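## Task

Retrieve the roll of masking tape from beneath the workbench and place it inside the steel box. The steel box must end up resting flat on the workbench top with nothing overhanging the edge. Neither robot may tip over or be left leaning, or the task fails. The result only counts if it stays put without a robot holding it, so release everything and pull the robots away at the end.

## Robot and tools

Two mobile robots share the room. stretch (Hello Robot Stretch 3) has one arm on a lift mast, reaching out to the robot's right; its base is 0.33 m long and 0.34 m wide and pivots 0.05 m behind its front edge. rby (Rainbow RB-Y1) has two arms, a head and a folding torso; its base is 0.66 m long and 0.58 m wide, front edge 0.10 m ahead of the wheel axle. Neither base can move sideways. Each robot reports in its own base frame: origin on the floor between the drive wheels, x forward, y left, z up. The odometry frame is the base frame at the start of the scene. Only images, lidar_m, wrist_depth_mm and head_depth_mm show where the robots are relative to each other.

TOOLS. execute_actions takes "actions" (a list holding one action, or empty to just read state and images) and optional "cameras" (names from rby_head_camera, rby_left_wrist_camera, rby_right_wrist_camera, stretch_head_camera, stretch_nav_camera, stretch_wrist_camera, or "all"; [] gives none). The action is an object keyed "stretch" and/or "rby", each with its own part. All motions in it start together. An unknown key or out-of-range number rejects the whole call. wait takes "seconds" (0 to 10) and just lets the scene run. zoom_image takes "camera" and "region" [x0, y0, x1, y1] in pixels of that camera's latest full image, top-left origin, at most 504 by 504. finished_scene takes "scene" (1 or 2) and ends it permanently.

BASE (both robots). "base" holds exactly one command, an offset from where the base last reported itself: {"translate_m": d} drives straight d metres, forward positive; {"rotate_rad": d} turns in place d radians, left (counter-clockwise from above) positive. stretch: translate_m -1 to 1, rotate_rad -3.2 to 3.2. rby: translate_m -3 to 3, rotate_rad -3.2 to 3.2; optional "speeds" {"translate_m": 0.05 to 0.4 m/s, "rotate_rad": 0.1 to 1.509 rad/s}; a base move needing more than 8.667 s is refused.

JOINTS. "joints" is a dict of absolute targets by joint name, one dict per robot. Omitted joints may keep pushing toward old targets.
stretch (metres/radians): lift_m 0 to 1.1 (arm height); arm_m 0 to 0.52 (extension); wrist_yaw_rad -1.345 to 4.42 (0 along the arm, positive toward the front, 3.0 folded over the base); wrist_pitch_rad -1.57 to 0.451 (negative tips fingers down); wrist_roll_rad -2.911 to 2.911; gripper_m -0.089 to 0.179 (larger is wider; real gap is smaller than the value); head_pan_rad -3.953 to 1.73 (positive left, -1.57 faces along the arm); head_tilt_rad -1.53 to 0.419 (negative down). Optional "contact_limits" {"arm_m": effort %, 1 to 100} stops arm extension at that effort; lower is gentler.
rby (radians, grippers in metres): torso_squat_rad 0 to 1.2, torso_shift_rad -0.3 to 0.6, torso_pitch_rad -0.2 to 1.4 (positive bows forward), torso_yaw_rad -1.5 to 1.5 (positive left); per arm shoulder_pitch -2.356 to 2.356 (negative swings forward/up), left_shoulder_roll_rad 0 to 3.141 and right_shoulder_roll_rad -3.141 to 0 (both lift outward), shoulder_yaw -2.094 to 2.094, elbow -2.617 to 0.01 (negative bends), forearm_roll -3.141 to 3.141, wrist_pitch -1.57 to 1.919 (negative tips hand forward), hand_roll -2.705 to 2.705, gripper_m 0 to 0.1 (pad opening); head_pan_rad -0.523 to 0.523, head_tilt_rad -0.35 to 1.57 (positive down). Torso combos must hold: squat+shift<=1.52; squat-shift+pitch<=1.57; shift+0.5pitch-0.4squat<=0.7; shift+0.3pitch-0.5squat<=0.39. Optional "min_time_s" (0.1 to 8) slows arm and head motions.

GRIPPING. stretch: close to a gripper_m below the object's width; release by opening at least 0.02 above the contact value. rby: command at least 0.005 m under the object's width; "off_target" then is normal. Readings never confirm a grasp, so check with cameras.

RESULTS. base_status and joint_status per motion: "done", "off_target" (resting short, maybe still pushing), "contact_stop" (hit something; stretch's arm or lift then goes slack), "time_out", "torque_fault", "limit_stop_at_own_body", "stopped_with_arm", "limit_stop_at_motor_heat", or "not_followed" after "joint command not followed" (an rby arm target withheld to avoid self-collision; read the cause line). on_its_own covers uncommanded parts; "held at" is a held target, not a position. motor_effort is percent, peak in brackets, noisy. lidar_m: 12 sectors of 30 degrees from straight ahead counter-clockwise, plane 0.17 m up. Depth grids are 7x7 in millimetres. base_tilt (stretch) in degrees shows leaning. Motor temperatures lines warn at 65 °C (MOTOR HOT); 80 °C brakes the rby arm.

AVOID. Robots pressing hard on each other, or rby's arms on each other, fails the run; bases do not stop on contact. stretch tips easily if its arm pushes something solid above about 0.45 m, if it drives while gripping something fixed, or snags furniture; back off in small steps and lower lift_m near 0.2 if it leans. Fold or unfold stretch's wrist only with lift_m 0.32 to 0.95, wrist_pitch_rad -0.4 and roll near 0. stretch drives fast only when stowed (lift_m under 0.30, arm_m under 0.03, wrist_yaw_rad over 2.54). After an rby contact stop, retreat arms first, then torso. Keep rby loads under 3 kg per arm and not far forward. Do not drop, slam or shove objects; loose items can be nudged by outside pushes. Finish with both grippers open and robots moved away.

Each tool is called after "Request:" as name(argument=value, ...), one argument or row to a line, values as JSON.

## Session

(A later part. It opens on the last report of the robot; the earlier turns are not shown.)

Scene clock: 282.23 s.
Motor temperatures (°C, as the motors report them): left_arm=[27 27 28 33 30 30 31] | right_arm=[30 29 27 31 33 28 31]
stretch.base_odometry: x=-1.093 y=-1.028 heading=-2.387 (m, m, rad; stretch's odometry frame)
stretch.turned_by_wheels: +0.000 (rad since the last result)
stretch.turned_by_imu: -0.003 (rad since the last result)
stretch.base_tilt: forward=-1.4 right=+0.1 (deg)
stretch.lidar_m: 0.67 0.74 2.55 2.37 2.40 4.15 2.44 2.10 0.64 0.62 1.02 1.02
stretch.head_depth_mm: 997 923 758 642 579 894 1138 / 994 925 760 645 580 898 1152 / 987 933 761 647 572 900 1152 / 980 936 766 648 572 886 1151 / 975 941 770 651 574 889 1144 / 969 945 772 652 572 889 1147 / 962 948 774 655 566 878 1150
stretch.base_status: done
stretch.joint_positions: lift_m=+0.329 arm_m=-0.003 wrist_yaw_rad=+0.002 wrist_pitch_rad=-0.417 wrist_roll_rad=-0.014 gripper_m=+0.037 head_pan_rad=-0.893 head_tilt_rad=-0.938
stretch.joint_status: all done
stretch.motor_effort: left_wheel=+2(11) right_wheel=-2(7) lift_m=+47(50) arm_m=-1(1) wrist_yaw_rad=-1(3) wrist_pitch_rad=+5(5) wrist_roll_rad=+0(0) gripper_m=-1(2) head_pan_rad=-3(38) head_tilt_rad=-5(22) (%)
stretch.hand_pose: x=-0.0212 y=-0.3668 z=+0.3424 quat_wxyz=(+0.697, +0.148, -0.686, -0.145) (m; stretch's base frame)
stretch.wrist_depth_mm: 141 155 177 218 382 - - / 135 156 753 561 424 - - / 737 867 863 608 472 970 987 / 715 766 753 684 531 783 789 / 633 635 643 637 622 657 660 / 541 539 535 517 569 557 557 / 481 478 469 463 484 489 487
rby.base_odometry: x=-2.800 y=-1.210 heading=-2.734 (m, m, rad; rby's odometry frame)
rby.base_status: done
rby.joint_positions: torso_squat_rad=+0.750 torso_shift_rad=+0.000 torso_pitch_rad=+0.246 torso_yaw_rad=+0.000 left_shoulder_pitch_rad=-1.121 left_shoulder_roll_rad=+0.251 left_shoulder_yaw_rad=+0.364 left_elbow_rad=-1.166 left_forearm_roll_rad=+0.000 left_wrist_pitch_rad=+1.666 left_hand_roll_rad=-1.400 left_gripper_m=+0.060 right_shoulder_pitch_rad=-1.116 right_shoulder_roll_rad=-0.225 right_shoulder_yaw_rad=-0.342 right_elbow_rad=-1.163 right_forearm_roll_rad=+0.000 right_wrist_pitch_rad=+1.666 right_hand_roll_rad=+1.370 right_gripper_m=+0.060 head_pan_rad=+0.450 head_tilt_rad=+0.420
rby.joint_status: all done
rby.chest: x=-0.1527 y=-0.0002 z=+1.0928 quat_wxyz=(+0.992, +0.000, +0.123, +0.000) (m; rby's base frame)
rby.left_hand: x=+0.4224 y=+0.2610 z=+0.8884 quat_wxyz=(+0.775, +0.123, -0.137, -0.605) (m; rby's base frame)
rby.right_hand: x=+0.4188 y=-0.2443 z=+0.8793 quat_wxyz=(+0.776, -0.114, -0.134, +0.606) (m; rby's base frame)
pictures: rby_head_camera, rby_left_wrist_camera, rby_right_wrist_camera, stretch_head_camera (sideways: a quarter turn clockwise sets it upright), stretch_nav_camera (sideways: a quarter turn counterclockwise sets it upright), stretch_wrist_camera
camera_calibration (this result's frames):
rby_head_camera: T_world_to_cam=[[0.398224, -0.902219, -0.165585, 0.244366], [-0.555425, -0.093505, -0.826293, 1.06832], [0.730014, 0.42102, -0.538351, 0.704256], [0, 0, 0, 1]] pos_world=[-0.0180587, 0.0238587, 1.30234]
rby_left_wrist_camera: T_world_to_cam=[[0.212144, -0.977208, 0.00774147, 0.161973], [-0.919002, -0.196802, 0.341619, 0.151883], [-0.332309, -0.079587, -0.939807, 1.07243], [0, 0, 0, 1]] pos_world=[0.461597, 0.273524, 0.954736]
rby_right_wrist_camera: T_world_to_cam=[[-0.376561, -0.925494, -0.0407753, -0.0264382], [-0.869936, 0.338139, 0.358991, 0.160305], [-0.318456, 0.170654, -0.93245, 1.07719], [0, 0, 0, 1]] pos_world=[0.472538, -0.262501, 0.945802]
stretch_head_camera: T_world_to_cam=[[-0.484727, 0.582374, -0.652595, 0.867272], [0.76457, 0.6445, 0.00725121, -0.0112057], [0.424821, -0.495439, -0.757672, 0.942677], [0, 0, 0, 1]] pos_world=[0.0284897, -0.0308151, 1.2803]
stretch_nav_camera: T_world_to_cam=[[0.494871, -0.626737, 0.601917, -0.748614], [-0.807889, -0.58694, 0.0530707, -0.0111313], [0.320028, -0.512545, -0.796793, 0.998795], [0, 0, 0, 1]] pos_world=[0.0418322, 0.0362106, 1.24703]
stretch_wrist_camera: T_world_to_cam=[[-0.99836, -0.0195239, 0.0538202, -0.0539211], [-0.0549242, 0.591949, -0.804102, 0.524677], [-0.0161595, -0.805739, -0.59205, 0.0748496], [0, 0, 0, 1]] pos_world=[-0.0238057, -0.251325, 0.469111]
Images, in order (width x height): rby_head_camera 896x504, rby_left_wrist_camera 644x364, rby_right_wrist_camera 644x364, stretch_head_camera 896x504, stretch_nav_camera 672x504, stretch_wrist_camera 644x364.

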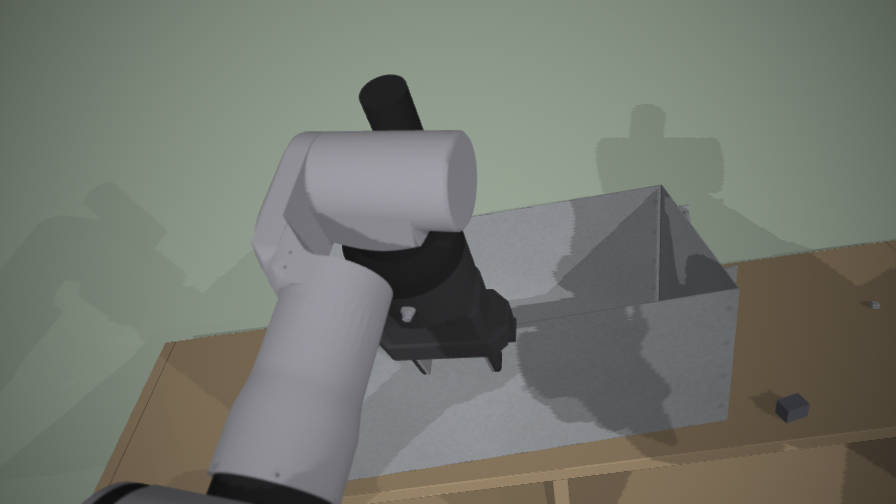

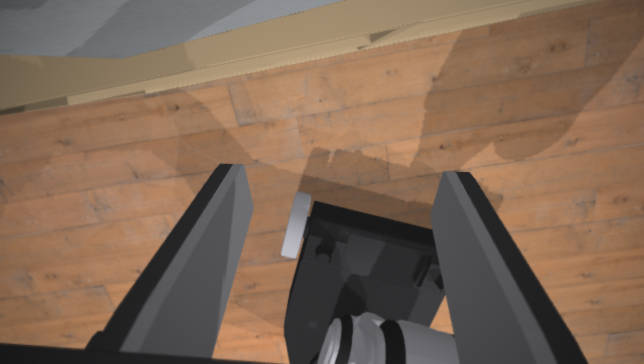

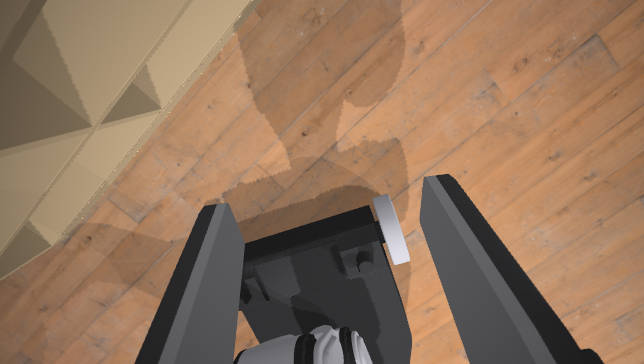

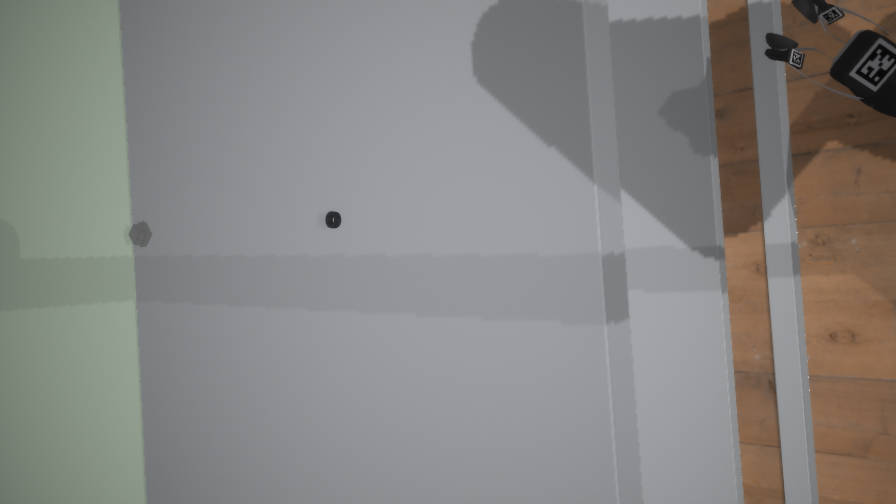

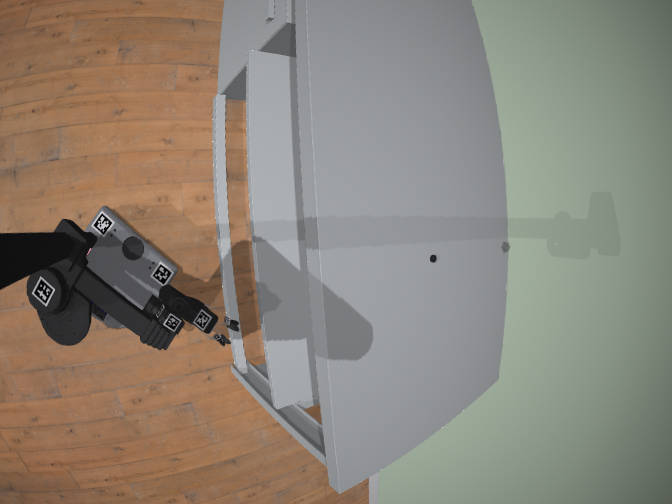

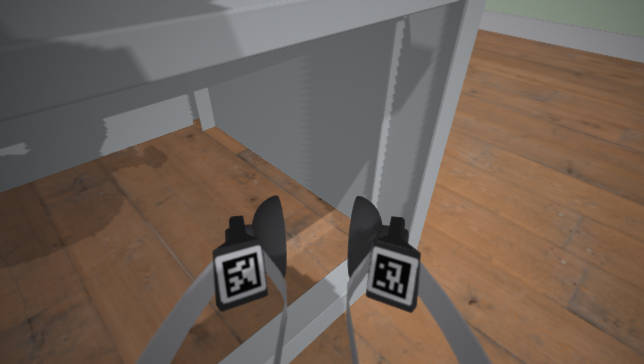

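Request:
execute_actions(
  actions=[
    {"stretch": {"base": {"translate_m": 0.16}, "joints": {"lift_m": 0.13, "wrist_pitch_rad": -0.3, "gripper_m": 0.10, "head_pan_rad": -1.3, "head_tilt_rad": -1.1}}, "rby": {"base": {"rotate_rad": 0.462}, "joints": {"head_tilt_rad": 0.55, "head_pan_rad": 0.0}}},
  ],
  cameras=["rby_head_camera", "rby_left_wrist_camera", "rby_right_wrist_camera", "stretch_nav_camera", "stretch_wrist_camera"],
)

Scene clock: 314.50 s.
Motor temperatures (°C, as the motors report them): left_arm=[27 27 28 33 30 30 31] | right_arm=[30 29 27 32 33 28 31]
stretch.base_odometry: x=-1.209 y=-1.137 heading=-2.387 (m, m, rad; stretch's odometry frame)
stretch.turned_by_wheels: +0.000 (rad since the last result)
stretch.turned_by_imu: -0.002 (rad since the last result)
stretch.base_tilt: forward=-1.4 right=+0.1 (deg)
stretch.lidar_m: 0.52 0.52 2.43 2.35 2.30 4.40 2.57 2.23 0.68 0.80 0.90 0.89
stretch.head_depth_mm: 856 735 642 572 1254 1223 1131 / 859 735 643 573 895 1226 - / 862 740 647 573 540 1209 - / 869 744 648 576 526 1179 1144 / 870 746 652 578 519 841 1129 / 875 750 654 579 521 801 1116 / 862 751 657 582 522 490 1098
stretch.base_status: done
stretch.joint_positions: lift_m=+0.131 arm_m=-0.003 wrist_yaw_rad=+0.001 wrist_pitch_rad=-0.321 wrist_roll_rad=-0.014 gripper_m=+0.100 head_pan_rad=-1.293 head_tilt_rad=-1.086
stretch.joint_status: all done
stretch.motor_effort: left_wheel=+2(8) right_wheel=-2(3) lift_m=+19(43) arm_m=-1(1) wrist_yaw_rad=+0(1) wrist_pitch_rad=+6(7) wrist_roll_rad=+0(0) gripper_m=-2(83) head_pan_rad=-4(34) head_tilt_rad=-6(21) (%)
stretch.hand_pose: x=-0.0212 y=-0.3778 z=+0.1656 quat_wxyz=(+0.703, +0.114, -0.693, -0.112) (m; stretch's base frame)
stretch.wrist_depth_mm: 570 654 769 650 519 436 369 / 593 681 813 692 557 456 405 / 610 668 672 675 592 481 617 / 511 515 516 517 522 465 505 / 411 416 412 418 418 386 425 / 346 357 349 349 288 355 355 / 299 299 298 284 269 302 303
rby.base_odometry: x=-2.800 y=-1.210 heading=-2.272 (m, m, rad; rby's odometry frame)
rby.base_status: done
rby.joint_positions: torso_squat_rad=+0.750 torso_shift_rad=+0.000 torso_pitch_rad=+0.246 torso_yaw_rad=+0.000 left_shoulder_pitch_rad=-1.121 left_shoulder_roll_rad=+0.251 left_shoulder_yaw_rad=+0.364 left_elbow_rad=-1.166 left_forearm_roll_rad=+0.000 left_wrist_pitch_rad=+1.666 left_hand_roll_rad=-1.400 left_gripper_m=+0.060 right_shoulder_pitch_rad=-1.116 right_shoulder_roll_rad=-0.225 right_shoulder_yaw_rad=-0.342 right_elbow_rad=-1.163 right_forearm_roll_rad=+0.000 right_wrist_pitch_rad=+1.666 right_hand_roll_rad=+1.370 right_gripper_m=+0.060 head_pan_rad=+0.000 head_tilt_rad=+0.550
rby.joint_status: all done
rby.chest: x=-0.1527 y=-0.0002 z=+1.0928 quat_wxyz=(+0.992, +0.000, +0.123, +0.000) (m; rby's base frame)
rby.left_hand: x=+0.4224 y=+0.2610 z=+0.8884 quat_wxyz=(+0.775, +0.123, -0.137, -0.605) (m; rby's base frame)
rby.right_hand: x=+0.4188 y=-0.2443 z=+0.8793 quat_wxyz=(+0.776, -0.114, -0.134, +0.606) (m; rby's base frame)
pictures: rby_head_camera, rby_left_wrist_camera, rby_right_wrist_camera, stretch_nav_camera (sideways: a quarter turn counterclockwise sets it upright), stretch_wrist_camera
camera_calibration (this result's frames):
rby_head_camera: T_world_to_cam=[[-0.0310213, -0.99794, -0.0561578, 0.0686581], [-0.664636, 0.0625587, -0.744544, 0.954583], [0.746523, 0.0142278, -0.665207, 0.868066], [0, 0, 0, 1]] pos_world=[-0.0114513, -0.00355146, 1.29203]
rby_left_wrist_camera: T_world_to_cam=[[0.212166, -0.977203, 0.00776268, 0.16195], [-0.918999, -0.196816, 0.341621, 0.151883], [-0.332305, -0.0796144, -0.939806, 1.07243], [0, 0, 0, 1]] pos_world=[0.461595, 0.273532, 0.954737]
rby_right_wrist_camera: T_world_to_cam=[[-0.376584, -0.925483, -0.0408116, -0.026397], [-0.869928, 0.338147, 0.359002, 0.160295], [-0.31845, 0.170698, -0.932444, 1.0772], [0, 0, 0, 1]] pos_world=[0.472537, -0.262508, 0.945801]
stretch_nav_camera: T_world_to_cam=[[0.233767, -0.846897, 0.477617, -0.585092], [-0.970361, -0.234166, 0.0597218, -0.0187884], [0.0612634, -0.477421, -0.876536, 1.10403], [0, 0, 0, 1]] pos_world=[0.0509074, 0.0271745, 1.24829]
stretch_wrist_camera: T_world_to_cam=[[-0.998369, -0.0142103, 0.0552998, -0.0428611], [-0.0547655, 0.512246, -0.857091, 0.367707], [-0.0161476, -0.858721, -0.512188, -0.0719307], [0, 0, 0, 1]] pos_world=[-0.023815, -0.250734, 0.280686]
Images, in order (width x height): rby_head_camera 896x504, rby_left_wrist_camera 644x364, rby_right_wrist_camera 644x364, stretch_nav_camera 672x504, stretch_wrist_camera 644x364.

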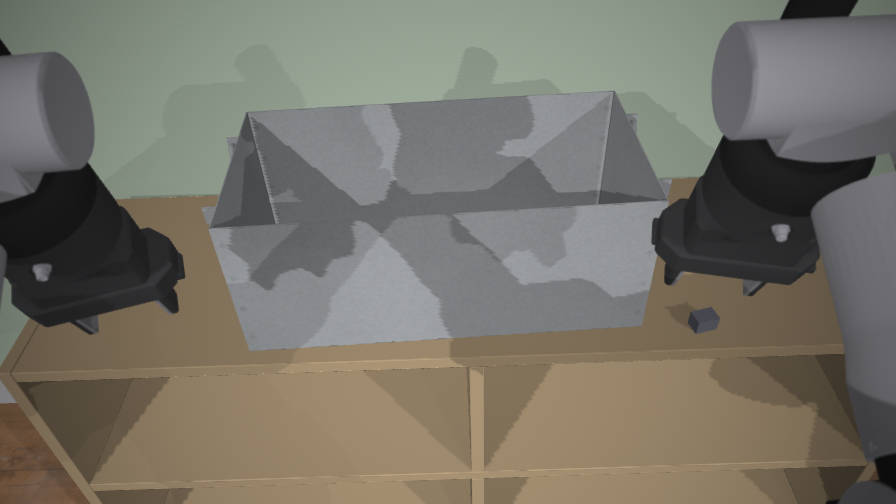

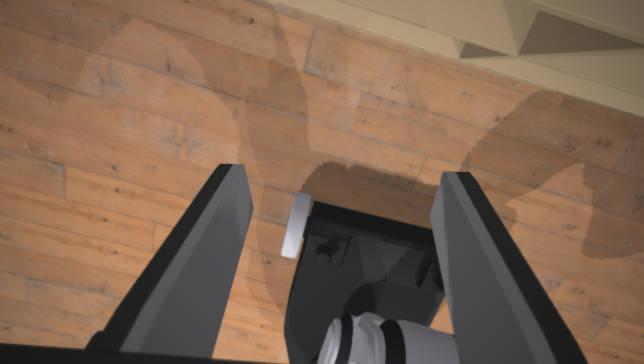

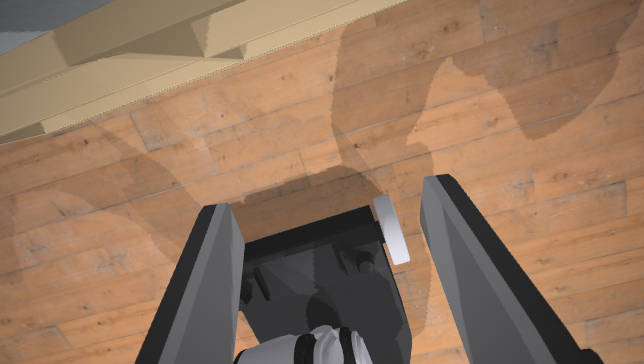

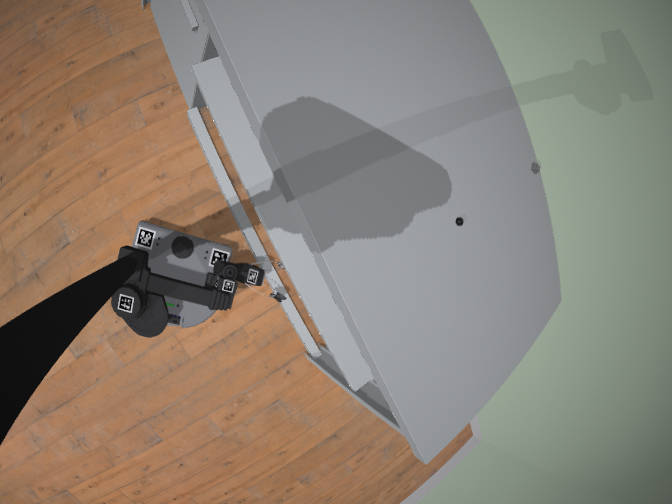

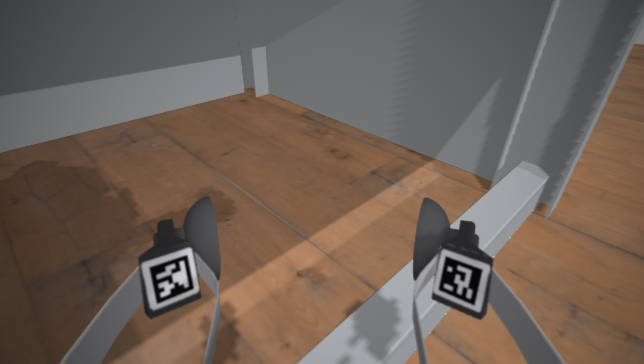

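Request:
execute_actions(
  actions=[
    {"stretch": {"base": {"rotate_rad": 0.77}, "joints": {"lift_m": 0.115, "arm_m": 0.27, "head_pan_rad": -1.57, "head_tilt_rad": -1.2}}, "rby": {"base": {"translate_m": 0.30}, "joints": {"torso_yaw_rad": -0.025, "torso_squat_rad": 0.80, "head_tilt_rad": 0.75}}},
  ],
  cameras=["rby_head_camera", "rby_left_wrist_camera", "rby_right_wrist_camera", "stretch_nav_camera", "stretch_wrist_camera"],
)

Scene clock: 342.40 s.
Motor temperatures (°C, as the motors report them): left_arm=[27 27 28 33 30 30 31] | right_arm=[30 29 27 32 33 28 31]
stretch.base_odometry: x=-1.209 y=-1.137 heading=-1.617 (m, m, rad; stretch's odometry frame)
stretch.turned_by_wheels: +0.770 (rad since the last result)
stretch.turned_by_imu: +0.758 (rad since the last result)
stretch.base_tilt: forward=-1.4 right=+0.1 (deg)
stretch.lidar_m: 0.95 2.52 2.44 4.93 3.20 2.30 2.23 0.68 0.94 0.90 0.65 0.52
stretch.head_depth_mm: 728 651 588 536 843 1193 1134 / 729 653 590 538 842 1215 - / 734 656 591 540 849 - - / 739 659 595 542 859 1203 1127 / 740 661 597 544 860 1204 1128 / 745 664 600 546 872 1204 1129 / 745 666 601 548 876 1219 1132
stretch.base_status: done
stretch.joint_positions: lift_m=+0.116 arm_m=+0.270 wrist_yaw_rad=+0.000 wrist_pitch_rad=-0.320 wrist_roll_rad=-0.014 gripper_m=+0.100 head_pan_rad=-1.563 head_tilt_rad=-1.185
stretch.joint_status: all done
stretch.motor_effort: left_wheel=-3(8) right_wheel=+3(7) lift_m=+18(18) arm_m=+1(1) wrist_yaw_rad=+0(1) wrist_pitch_rad=+7(6) wrist_roll_rad=+0(0) gripper_m=-1(0) head_pan_rad=-3(28) head_tilt_rad=-7(17) (%)
stretch.hand_pose: x=-0.0214 y=-0.6504 z=+0.1508 quat_wxyz=(+0.703, +0.114, -0.693, -0.112) (m; stretch's base frame)
stretch.wrist_depth_mm: 349 348 348 349 351 353 350 / 375 377 378 374 377 379 378 / 410 406 411 409 412 410 416 / 440 441 440 450 446 450 452 / 386 388 392 374 394 398 399 / 327 335 325 329 330 336 331 / 286 281 280 282 288 285 285
rby.base_odometry: x=-2.993 y=-1.439 heading=-2.272 (m, m, rad; rby's odometry frame)
rby.base_status: done
rby.joint_positions: torso_squat_rad=+0.800 torso_shift_rad=+0.000 torso_pitch_rad=+0.246 torso_yaw_rad=-0.025 left_shoulder_pitch_rad=-1.121 left_shoulder_roll_rad=+0.251 left_shoulder_yaw_rad=+0.364 left_elbow_rad=-1.166 left_forearm_roll_rad=+0.000 left_wrist_pitch_rad=+1.666 left_hand_roll_rad=-1.400 left_gripper_m=+0.060 right_shoulder_pitch_rad=-1.116 right_shoulder_roll_rad=-0.225 right_shoulder_yaw_rad=-0.342 right_elbow_rad=-1.163 right_forearm_roll_rad=+0.000 right_wrist_pitch_rad=+1.666 right_hand_roll_rad=+1.370 right_gripper_m=+0.060 head_pan_rad=+0.000 head_tilt_rad=+0.750
rby.joint_status: all done
rby.chest: x=-0.1527 y=-0.0002 z=+1.0683 quat_wxyz=(+0.992, -0.001, +0.123, -0.012) (m; rby's base frame)
rby.left_hand: x=+0.4285 y=+0.2458 z=+0.8624 quat_wxyz=(+0.768, +0.119, -0.140, -0.613) (m; rby's base frame)
rby.right_hand: x=+0.4127 y=-0.2592 z=+0.8564 quat_wxyz=(+0.783, -0.118, -0.131, +0.597) (m; rby's base frame)
pictures: rby_head_camera, rby_left_wrist_camera, rby_right_wrist_camera, stretch_nav_camera (sideways: a quarter turn counterclockwise sets it upright), stretch_wrist_camera
camera_calibration (this result's frames):
rby_head_camera: T_world_to_cam=[[-0.0654795, -0.996931, -0.0428956, 0.0472202], [-0.797613, 0.0781224, -0.598088, 0.741299], [0.599604, -0.00494841, -0.800281, 1.00944], [0, 0, 0, 1]] pos_world=[-0.010905, -0.00584162, 1.25323]
rby_left_wrist_camera: T_world_to_cam=[[0.18857, -0.981964, 0.013694, 0.152204], [-0.923453, -0.172554, 0.342725, 0.158372], [-0.33418, -0.0772733, -0.939336, 1.04864], [0, 0, 0, 1]] pos_world=[0.467981, 0.257818, 0.928659]
rby_right_wrist_camera: T_world_to_cam=[[-0.398766, -0.916375, -0.0352396, -0.0367414], [-0.861503, 0.361164, 0.356894, 0.172608], [-0.314322, 0.172676, -0.93348, 1.0561], [0, 0, 0, 1]] pos_world=[0.466007, -0.278373, 0.922952]
stretch_nav_camera: T_world_to_cam=[[-0.000127415, -0.921509, 0.388357, -0.467404], [-0.997623, 0.0268799, 0.0634542, -0.0234733], [-0.0689126, -0.387426, -0.919322, 1.16041], [0, 0, 0, 1]] pos_world=[0.0564897, 0.019487, 1.2498]
stretch_wrist_camera: T_world_to_cam=[[-0.998383, -0.0131431, 0.0553094, -0.0454648], [-0.054239, 0.511654, -0.857478, 0.494322], [-0.0170293, -0.859091, -0.511539, -0.313975], [0, 0, 0, 1]] pos_world=[-0.0239265, -0.523252, 0.265774]
Images, in order (width x height): rby_head_camera 896x504, rby_left_wrist_camera 644x364, rby_right_wrist_camera 644x364, stretch_nav_camera 672x504, stretch_wrist_camera 644x364.

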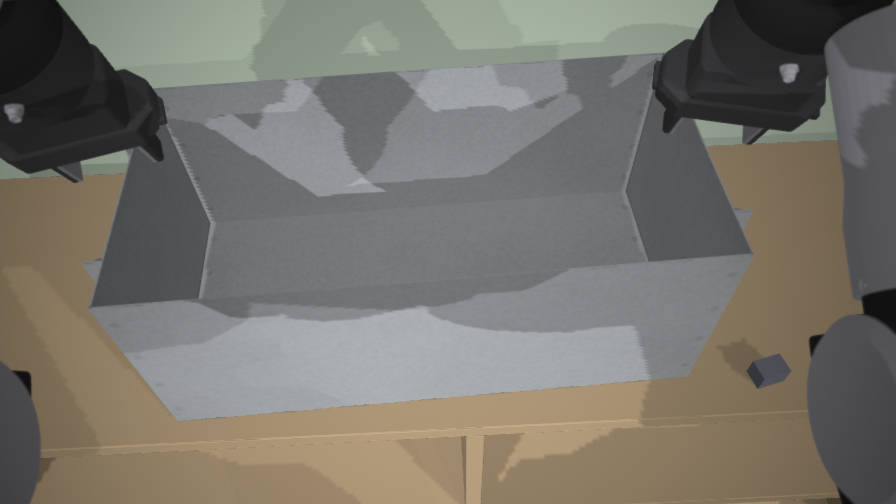

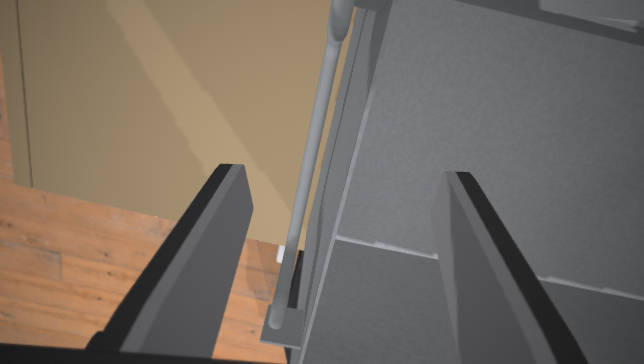

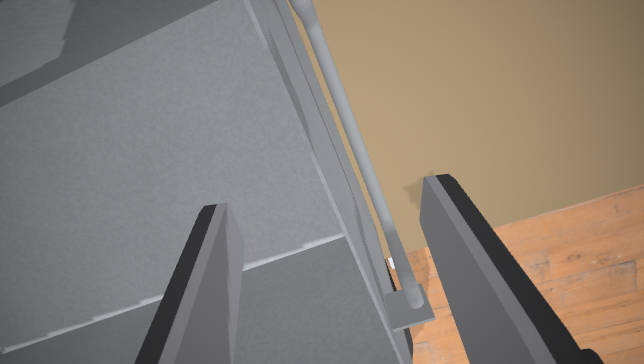

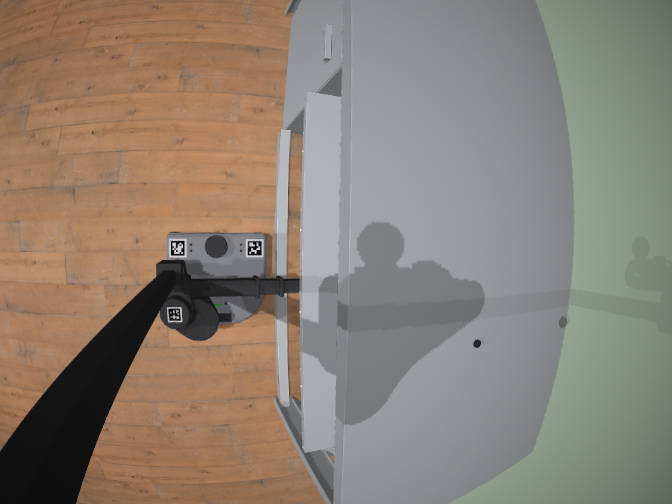

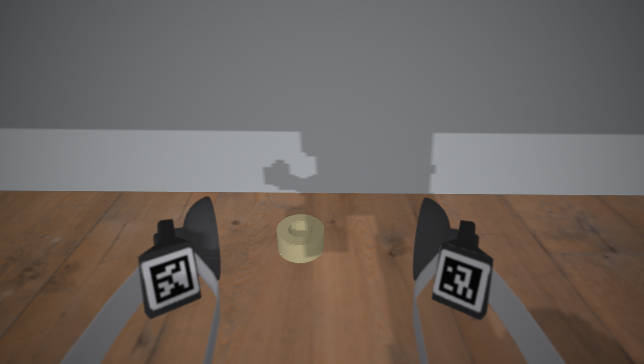

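Request:
zoom_image(
  camera="stretch_wrist_camera",
  region=[200, 180, 440, 300],
)

Region (200, 180, 440, 300) of stretch_wrist_camera's 644x364 image, scaled by 2.100.

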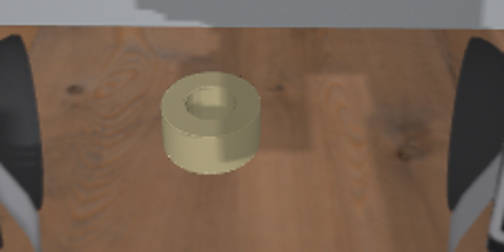

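Request:
zoom_image(
  camera="rby_left_wrist_camera",
  region=[200, 0, 500, 364],
)

Request:
zoom_image(
  camera="rby_right_wrist_camera",
  region=[180, 0, 480, 364],
)

Region (200, 0, 500, 364) of rby_left_wrist_camera's 644x364 image, scaled by 1.385, with more detail than that image has; it fills the left 415 columns of this view, and the rest is white.

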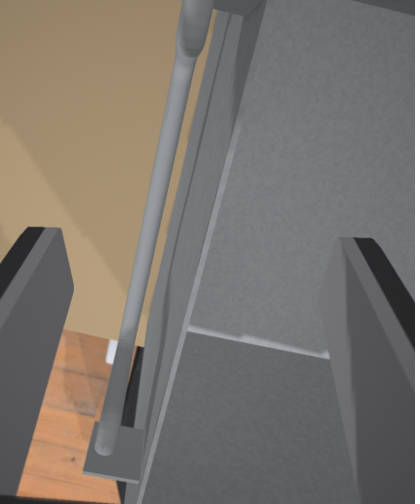

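Region (180, 0, 480, 364) of rby_right_wrist_camera's 644x364 image, scaled by 1.385, with more detail than that image has; it fills the left 415 columns of this view, and the rest is white.

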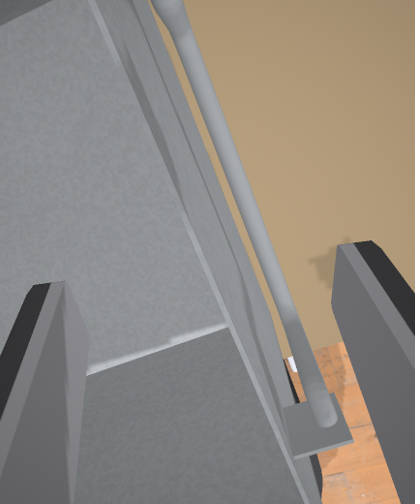

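Request:
execute_actions(
  actions=[
    {"stretch": {"base": {"translate_m": 0.018}, "joints": {"lift_m": 0.024, "arm_m": 0.438, "wrist_pitch_rad": -0.40}}, "rby": {"joints": {"torso_squat_rad": 0.908, "left_shoulder_roll_rad": 0.240, "left_shoulder_yaw_rad": 0.355, "left_shoulder_pitch_rad": -1.119, "right_shoulder_roll_rad": -0.222, "right_shoulder_yaw_rad": -0.339, "left_gripper_m": 0.04, "right_gripper_m": 0.04}}},
  ],
  cameras=["rby_head_camera", "rby_left_wrist_camera", "rby_right_wrist_camera", "stretch_wrist_camera"],
)

Scene clock: 399.37 s.
Motor temperatures (°C, as the motors report them): left_arm=[27 27 28 33 30 30 31] | right_arm=[30 29 27 32 33 28 31]
stretch.base_odometry: x=-1.210 y=-1.155 heading=-1.617 (m, m, rad; stretch's odometry frame)
stretch.turned_by_wheels: +0.000 (rad since the last result)
stretch.turned_by_imu: -0.002 (rad since the last result)
stretch.base_tilt: forward=-1.4 right=+0.1 (deg)
stretch.lidar_m: 0.95 2.50 2.43 4.92 3.22 2.32 2.25 0.70 0.94 0.90 0.62 0.50
stretch.head_depth_mm: 728 650 589 536 840 1192 1128 / 729 653 590 538 844 1214 - / 736 657 592 540 848 - - / 736 658 594 542 858 1198 1127 / 741 660 597 543 862 1200 1124 / 743 664 599 545 871 1207 1131 / 746 666 601 547 875 1218 1134
stretch.base_status: done
stretch.joint_positions: lift_m=+0.025 arm_m=+0.438 wrist_yaw_rad=+0.000 wrist_pitch_rad=-0.416 wrist_roll_rad=-0.014 gripper_m=+0.100 head_pan_rad=-1.563 head_tilt_rad=-1.185
stretch.joint_status: all done
stretch.motor_effort: left_wheel=-3(5) right_wheel=+3(8) lift_m=+18(20) arm_m=+1(0) wrist_yaw_rad=+0(1) wrist_pitch_rad=+5(6) wrist_roll_rad=+0(0) gripper_m=-1(1) head_pan_rad=-3(4) head_tilt_rad=-6(7) (%)
stretch.hand_pose: x=-0.0215 y=-0.8074 z=+0.0377 quat_wxyz=(+0.697, +0.147, -0.687, -0.145) (m; stretch's base frame)
stretch.wrist_depth_mm: 195 195 196 196 196 195 197 / 212 213 215 214 214 214 214 / 235 236 237 235 238 238 238 / 252 252 252 254 254 253 255 / 211 212 214 182 215 216 217 / 183 187 179 156 185 188 187 / 164 160 161 158 162 163 163
rby.base_odometry: x=-2.993 y=-1.439 heading=-2.272 (m, m, rad; rby's odometry frame)
rby.base_status: not commanded
rby.joint_positions: torso_squat_rad=+0.908 torso_shift_rad=+0.000 torso_pitch_rad=+0.246 torso_yaw_rad=-0.025 left_shoulder_pitch_rad=-1.119 left_shoulder_roll_rad=+0.240 left_shoulder_yaw_rad=+0.355 left_elbow_rad=-1.166 left_forearm_roll_rad=+0.000 left_wrist_pitch_rad=+1.666 left_hand_roll_rad=-1.400 left_gripper_m=+0.040 right_shoulder_pitch_rad=-1.116 right_shoulder_roll_rad=-0.222 right_shoulder_yaw_rad=-0.339 right_elbow_rad=-1.163 right_forearm_roll_rad=+0.000 right_wrist_pitch_rad=+1.666 right_hand_roll_rad=+1.370 right_gripper_m=+0.040 head_pan_rad=+0.000 head_tilt_rad=+0.750
rby.joint_status: all done
rby.chest: x=-0.1528 y=-0.0002 z=+1.0114 quat_wxyz=(+0.992, -0.001, +0.123, -0.012) (m; rby's base frame)
rby.left_hand: x=+0.4272 y=+0.2388 z=+0.8025 quat_wxyz=(+0.765, +0.117, -0.139, -0.619) (m; rby's base frame)
rby.right_hand: x=+0.4126 y=-0.2572 z=+0.7990 quat_wxyz=(+0.782, -0.117, -0.130, +0.598) (m; rby's base frame)
pictures: rby_head_camera, rby_left_wrist_camera, rby_right_wrist_camera, stretch_wrist_camera
camera_calibration (this result's frames):
rby_head_camera: T_world_to_cam=[[-0.0655014, -0.99693, -0.0428872, 0.0447735], [-0.797502, 0.078134, -0.598235, 0.707343], [0.59975, -0.00498263, -0.800172, 0.963825], [0, 0, 0, 1]] pos_world=[-0.0110137, -0.00582907, 1.1963]
rby_left_wrist_camera: T_world_to_cam=[[0.176184, -0.984277, 0.0125708, 0.153156], [-0.923769, -0.160916, 0.347501, 0.170021], [-0.340014, -0.0728367, -0.937596, 0.991494], [0, 0, 0, 1]] pos_world=[0.467198, 0.250324, 0.868612]
rby_right_wrist_camera: T_world_to_cam=[[-0.395286, -0.917899, -0.0347912, -0.0391097], [-0.862604, 0.357923, 0.3575, 0.191315], [-0.315696, 0.171326, -0.933265, 1.00219], [0, 0, 0, 1]] pos_world=[0.465957, -0.276075, 0.865553]
stretch_wrist_camera: T_world_to_cam=[[-0.998383, -0.0182772, 0.053834, -0.0453906], [-0.0542093, 0.591395, -0.804558, 0.540078], [-0.0171321, -0.806175, -0.591429, -0.460977], [0, 0, 0, 1]] pos_world=[-0.0239374, -0.691857, 0.164332]
Images, in order (width x height): rby_head_camera 896x504, rby_left_wrist_camera 644x364, rby_right_wrist_camera 644x364, stretch_wrist_camera 644x364.

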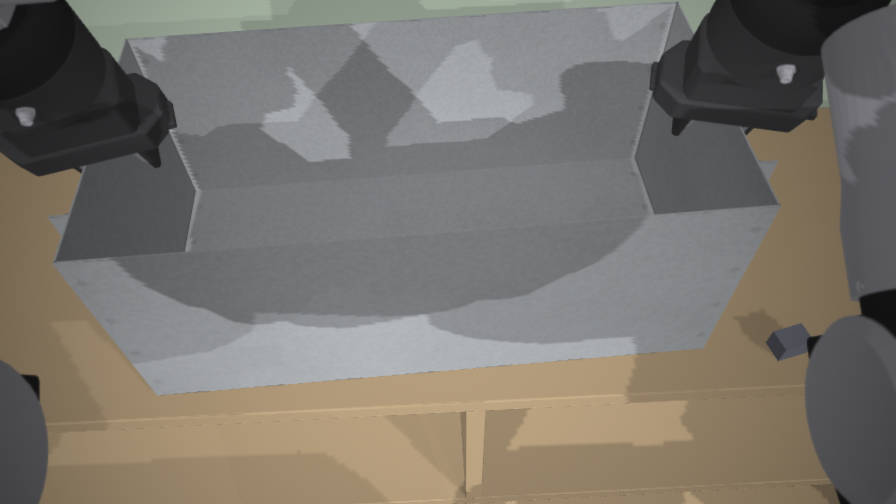

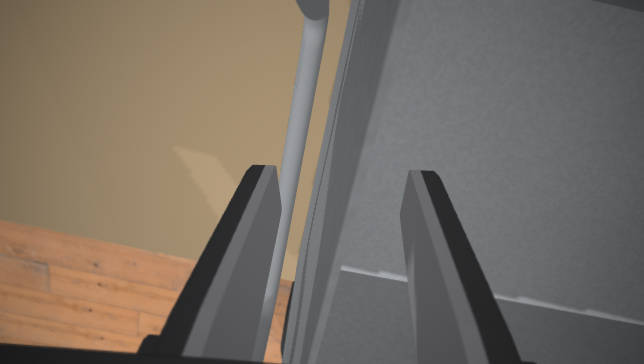

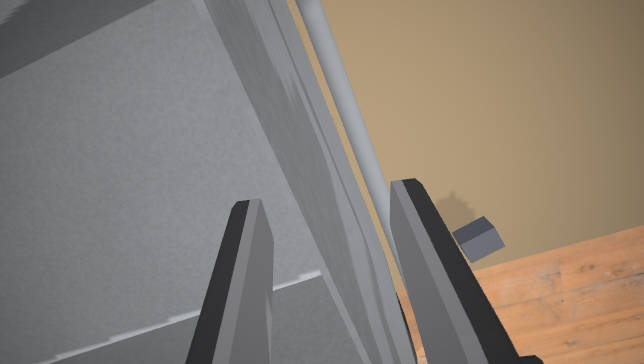

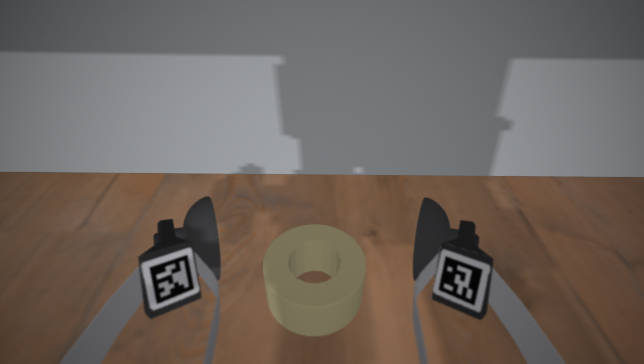

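Request:
execute_actions(
  actions=[
    {"stretch": {"joints": {"lift_m": 0.012, "gripper_m": 0.01}}, "rby": {"joints": {"left_gripper_m": 0.0, "right_gripper_m": 0.0}}},
  ],
  cameras=["rby_head_camera", "rby_left_wrist_camera", "rby_right_wrist_camera", "stretch_wrist_camera"],
)

Scene clock: 414.73 s.
Motor temperatures (°C, as the motors report them): left_arm=[27 27 28 33 30 30 31] | right_arm=[30 29 27 32 33 28 31]
stretch.base_odometry: x=-1.210 y=-1.155 heading=-1.617 (m, m, rad; stretch's odometry frame)
stretch.turned_by_wheels: +0.000 (rad since the last result)
stretch.turned_by_imu: -0.001 (rad since the last result)
stretch.base_tilt: forward=-1.4 right=+0.0 (deg)
stretch.lidar_m: 0.95 2.49 2.43 4.91 3.24 2.31 2.25 0.70 0.94 0.91 0.62 0.50
stretch.head_depth_mm: 728 650 588 537 840 1189 1123 / 731 652 591 538 843 1218 - / 733 655 593 540 849 - - / 737 659 594 542 857 1201 1125 / 741 660 597 544 861 1204 1129 / 744 664 599 545 871 1209 1127 / 745 665 601 547 877 1220 1133
stretch.base_status: not commanded
stretch.joint_positions: lift_m=+0.013 arm_m=+0.438 wrist_yaw_rad=+0.000 wrist_pitch_rad=-0.417 wrist_roll_rad=-0.014 gripper_m=+0.011 head_pan_rad=-1.563 head_tilt_rad=-1.185
stretch.joint_status: all done
stretch.motor_effort: left_wheel=-3(3) right_wheel=+2(3) lift_m=+19(20) arm_m=+1(1) wrist_yaw_rad=-1(1) wrist_pitch_rad=+5(5) wrist_roll_rad=+0(0) gripper_m=-19(96) head_pan_rad=-3(4) head_tilt_rad=-7(7) (%)
stretch.hand_pose: x=-0.0215 y=-0.8073 z=+0.0255 quat_wxyz=(+0.697, +0.148, -0.686, -0.146) (m; stretch's base frame)
stretch.wrist_depth_mm: 195 194 194 195 195 195 197 / 215 213 213 214 215 215 215 / 236 237 236 235 237 238 239 / 231 232 234 234 238 238 239 / 195 195 203 169 205 199 201 / 168 169 160 144 - 171 172 / 147 147 148 148 149 150 150
rby.base_odometry: x=-2.993 y=-1.439 heading=-2.272 (m, m, rad; rby's odometry frame)
rby.base_status: not commanded
rby.joint_positions: torso_squat_rad=+0.908 torso_shift_rad=+0.000 torso_pitch_rad=+0.246 torso_yaw_rad=-0.025 left_shoulder_pitch_rad=-1.118 left_shoulder_roll_rad=+0.244 left_shoulder_yaw_rad=+0.356 left_elbow_rad=-1.166 left_forearm_roll_rad=-0.002 left_wrist_pitch_rad=+1.666 left_hand_roll_rad=-1.400 left_gripper_m=+0.006 right_shoulder_pitch_rad=-1.114 right_shoulder_roll_rad=-0.225 right_shoulder_yaw_rad=-0.340 right_elbow_rad=-1.163 right_forearm_roll_rad=+0.001 right_wrist_pitch_rad=+1.666 right_hand_roll_rad=+1.370 right_gripper_m=+0.009 head_pan_rad=+0.000 head_tilt_rad=+0.750
rby.joint_status: left_gripper_m off_target (ended at +0.006, target +0.000); right_gripper_m off_target (ended at +0.009, target +0.000)
rby.chest: x=-0.1528 y=-0.0002 z=+1.0114 quat_wxyz=(+0.992, -0.001, +0.123, -0.012) (m; rby's base frame)
rby.left_hand: x=+0.4269 y=+0.2416 z=+0.8023 quat_wxyz=(+0.766, +0.118, -0.137, -0.617) (m; rby's base frame)
rby.right_hand: x=+0.4122 y=-0.2598 z=+0.7988 quat_wxyz=(+0.783, -0.118, -0.129, +0.597) (m; rby's base frame)
pictures: rby_head_camera, rby_left_wrist_camera, rby_right_wrist_camera, stretch_wrist_camera
camera_calibration (this result's frames):
rby_head_camera: T_world_to_cam=[[-0.065526, -0.996929, -0.0428835, 0.044765], [-0.797497, 0.0781514, -0.59824, 0.707346], [0.599754, -0.00500085, -0.800169, 0.963823], [0, 0, 0, 1]] pos_world=[-0.0110175, -0.00583262, 1.1963]
rby_left_wrist_camera: T_world_to_cam=[[0.180024, -0.983621, 0.00905946, 0.156996], [-0.922875, -0.165704, 0.347626, 0.171008], [-0.34043, -0.0709417, -0.93759, 0.991056], [0, 0, 0, 1]] pos_world=[0.466941, 0.253068, 0.868335]
rby_right_wrist_camera: T_world_to_cam=[[-0.398713, -0.916531, -0.0316123, -0.0424684], [-0.860965, 0.362223, 0.357119, 0.192805], [-0.31586, 0.169605, -0.933524, 1.00214], [0, 0, 0, 1]] pos_world=[0.4656, -0.27873, 0.865323]
stretch_wrist_camera: T_world_to_cam=[[-0.998383, -0.0183368, 0.0538145, -0.044776], [-0.0542102, 0.592272, -0.803912, 0.530831], [-0.0171317, -0.805529, -0.592308, -0.467569], [0, 0, 0, 1]] pos_world=[-0.0239373, -0.691858, 0.152207]
Images, in order (width x height): rby_head_camera 896x504, rby_left_wrist_camera 644x364, rby_right_wrist_camera 644x364, stretch_wrist_camera 644x364.

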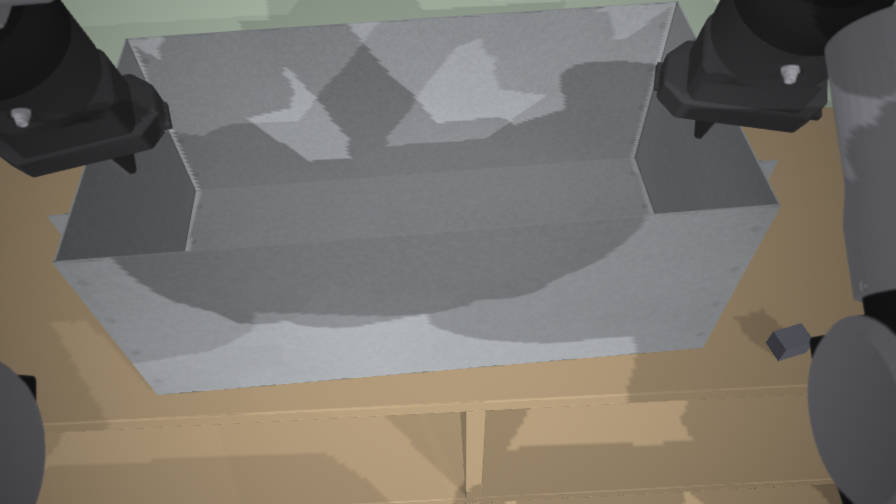

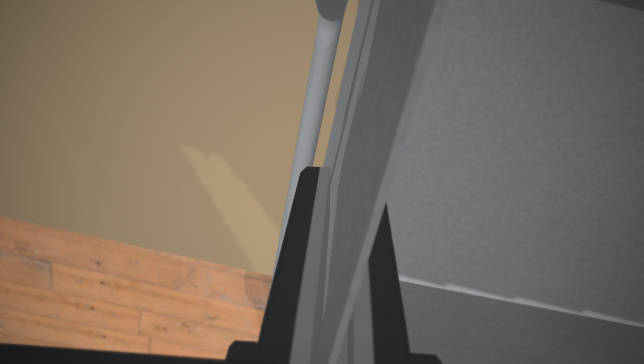

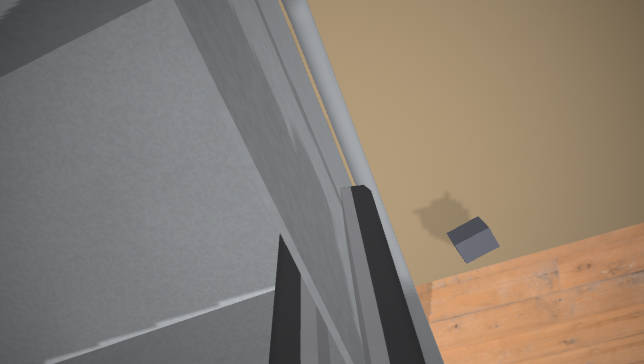

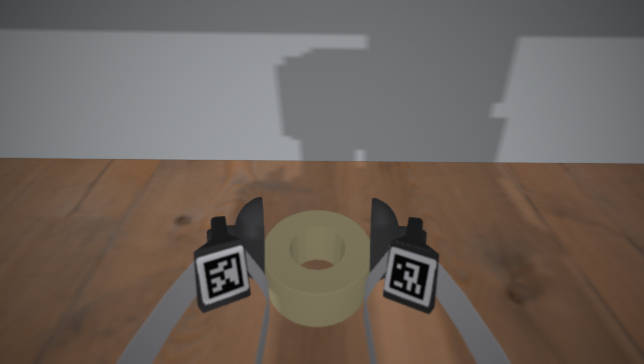

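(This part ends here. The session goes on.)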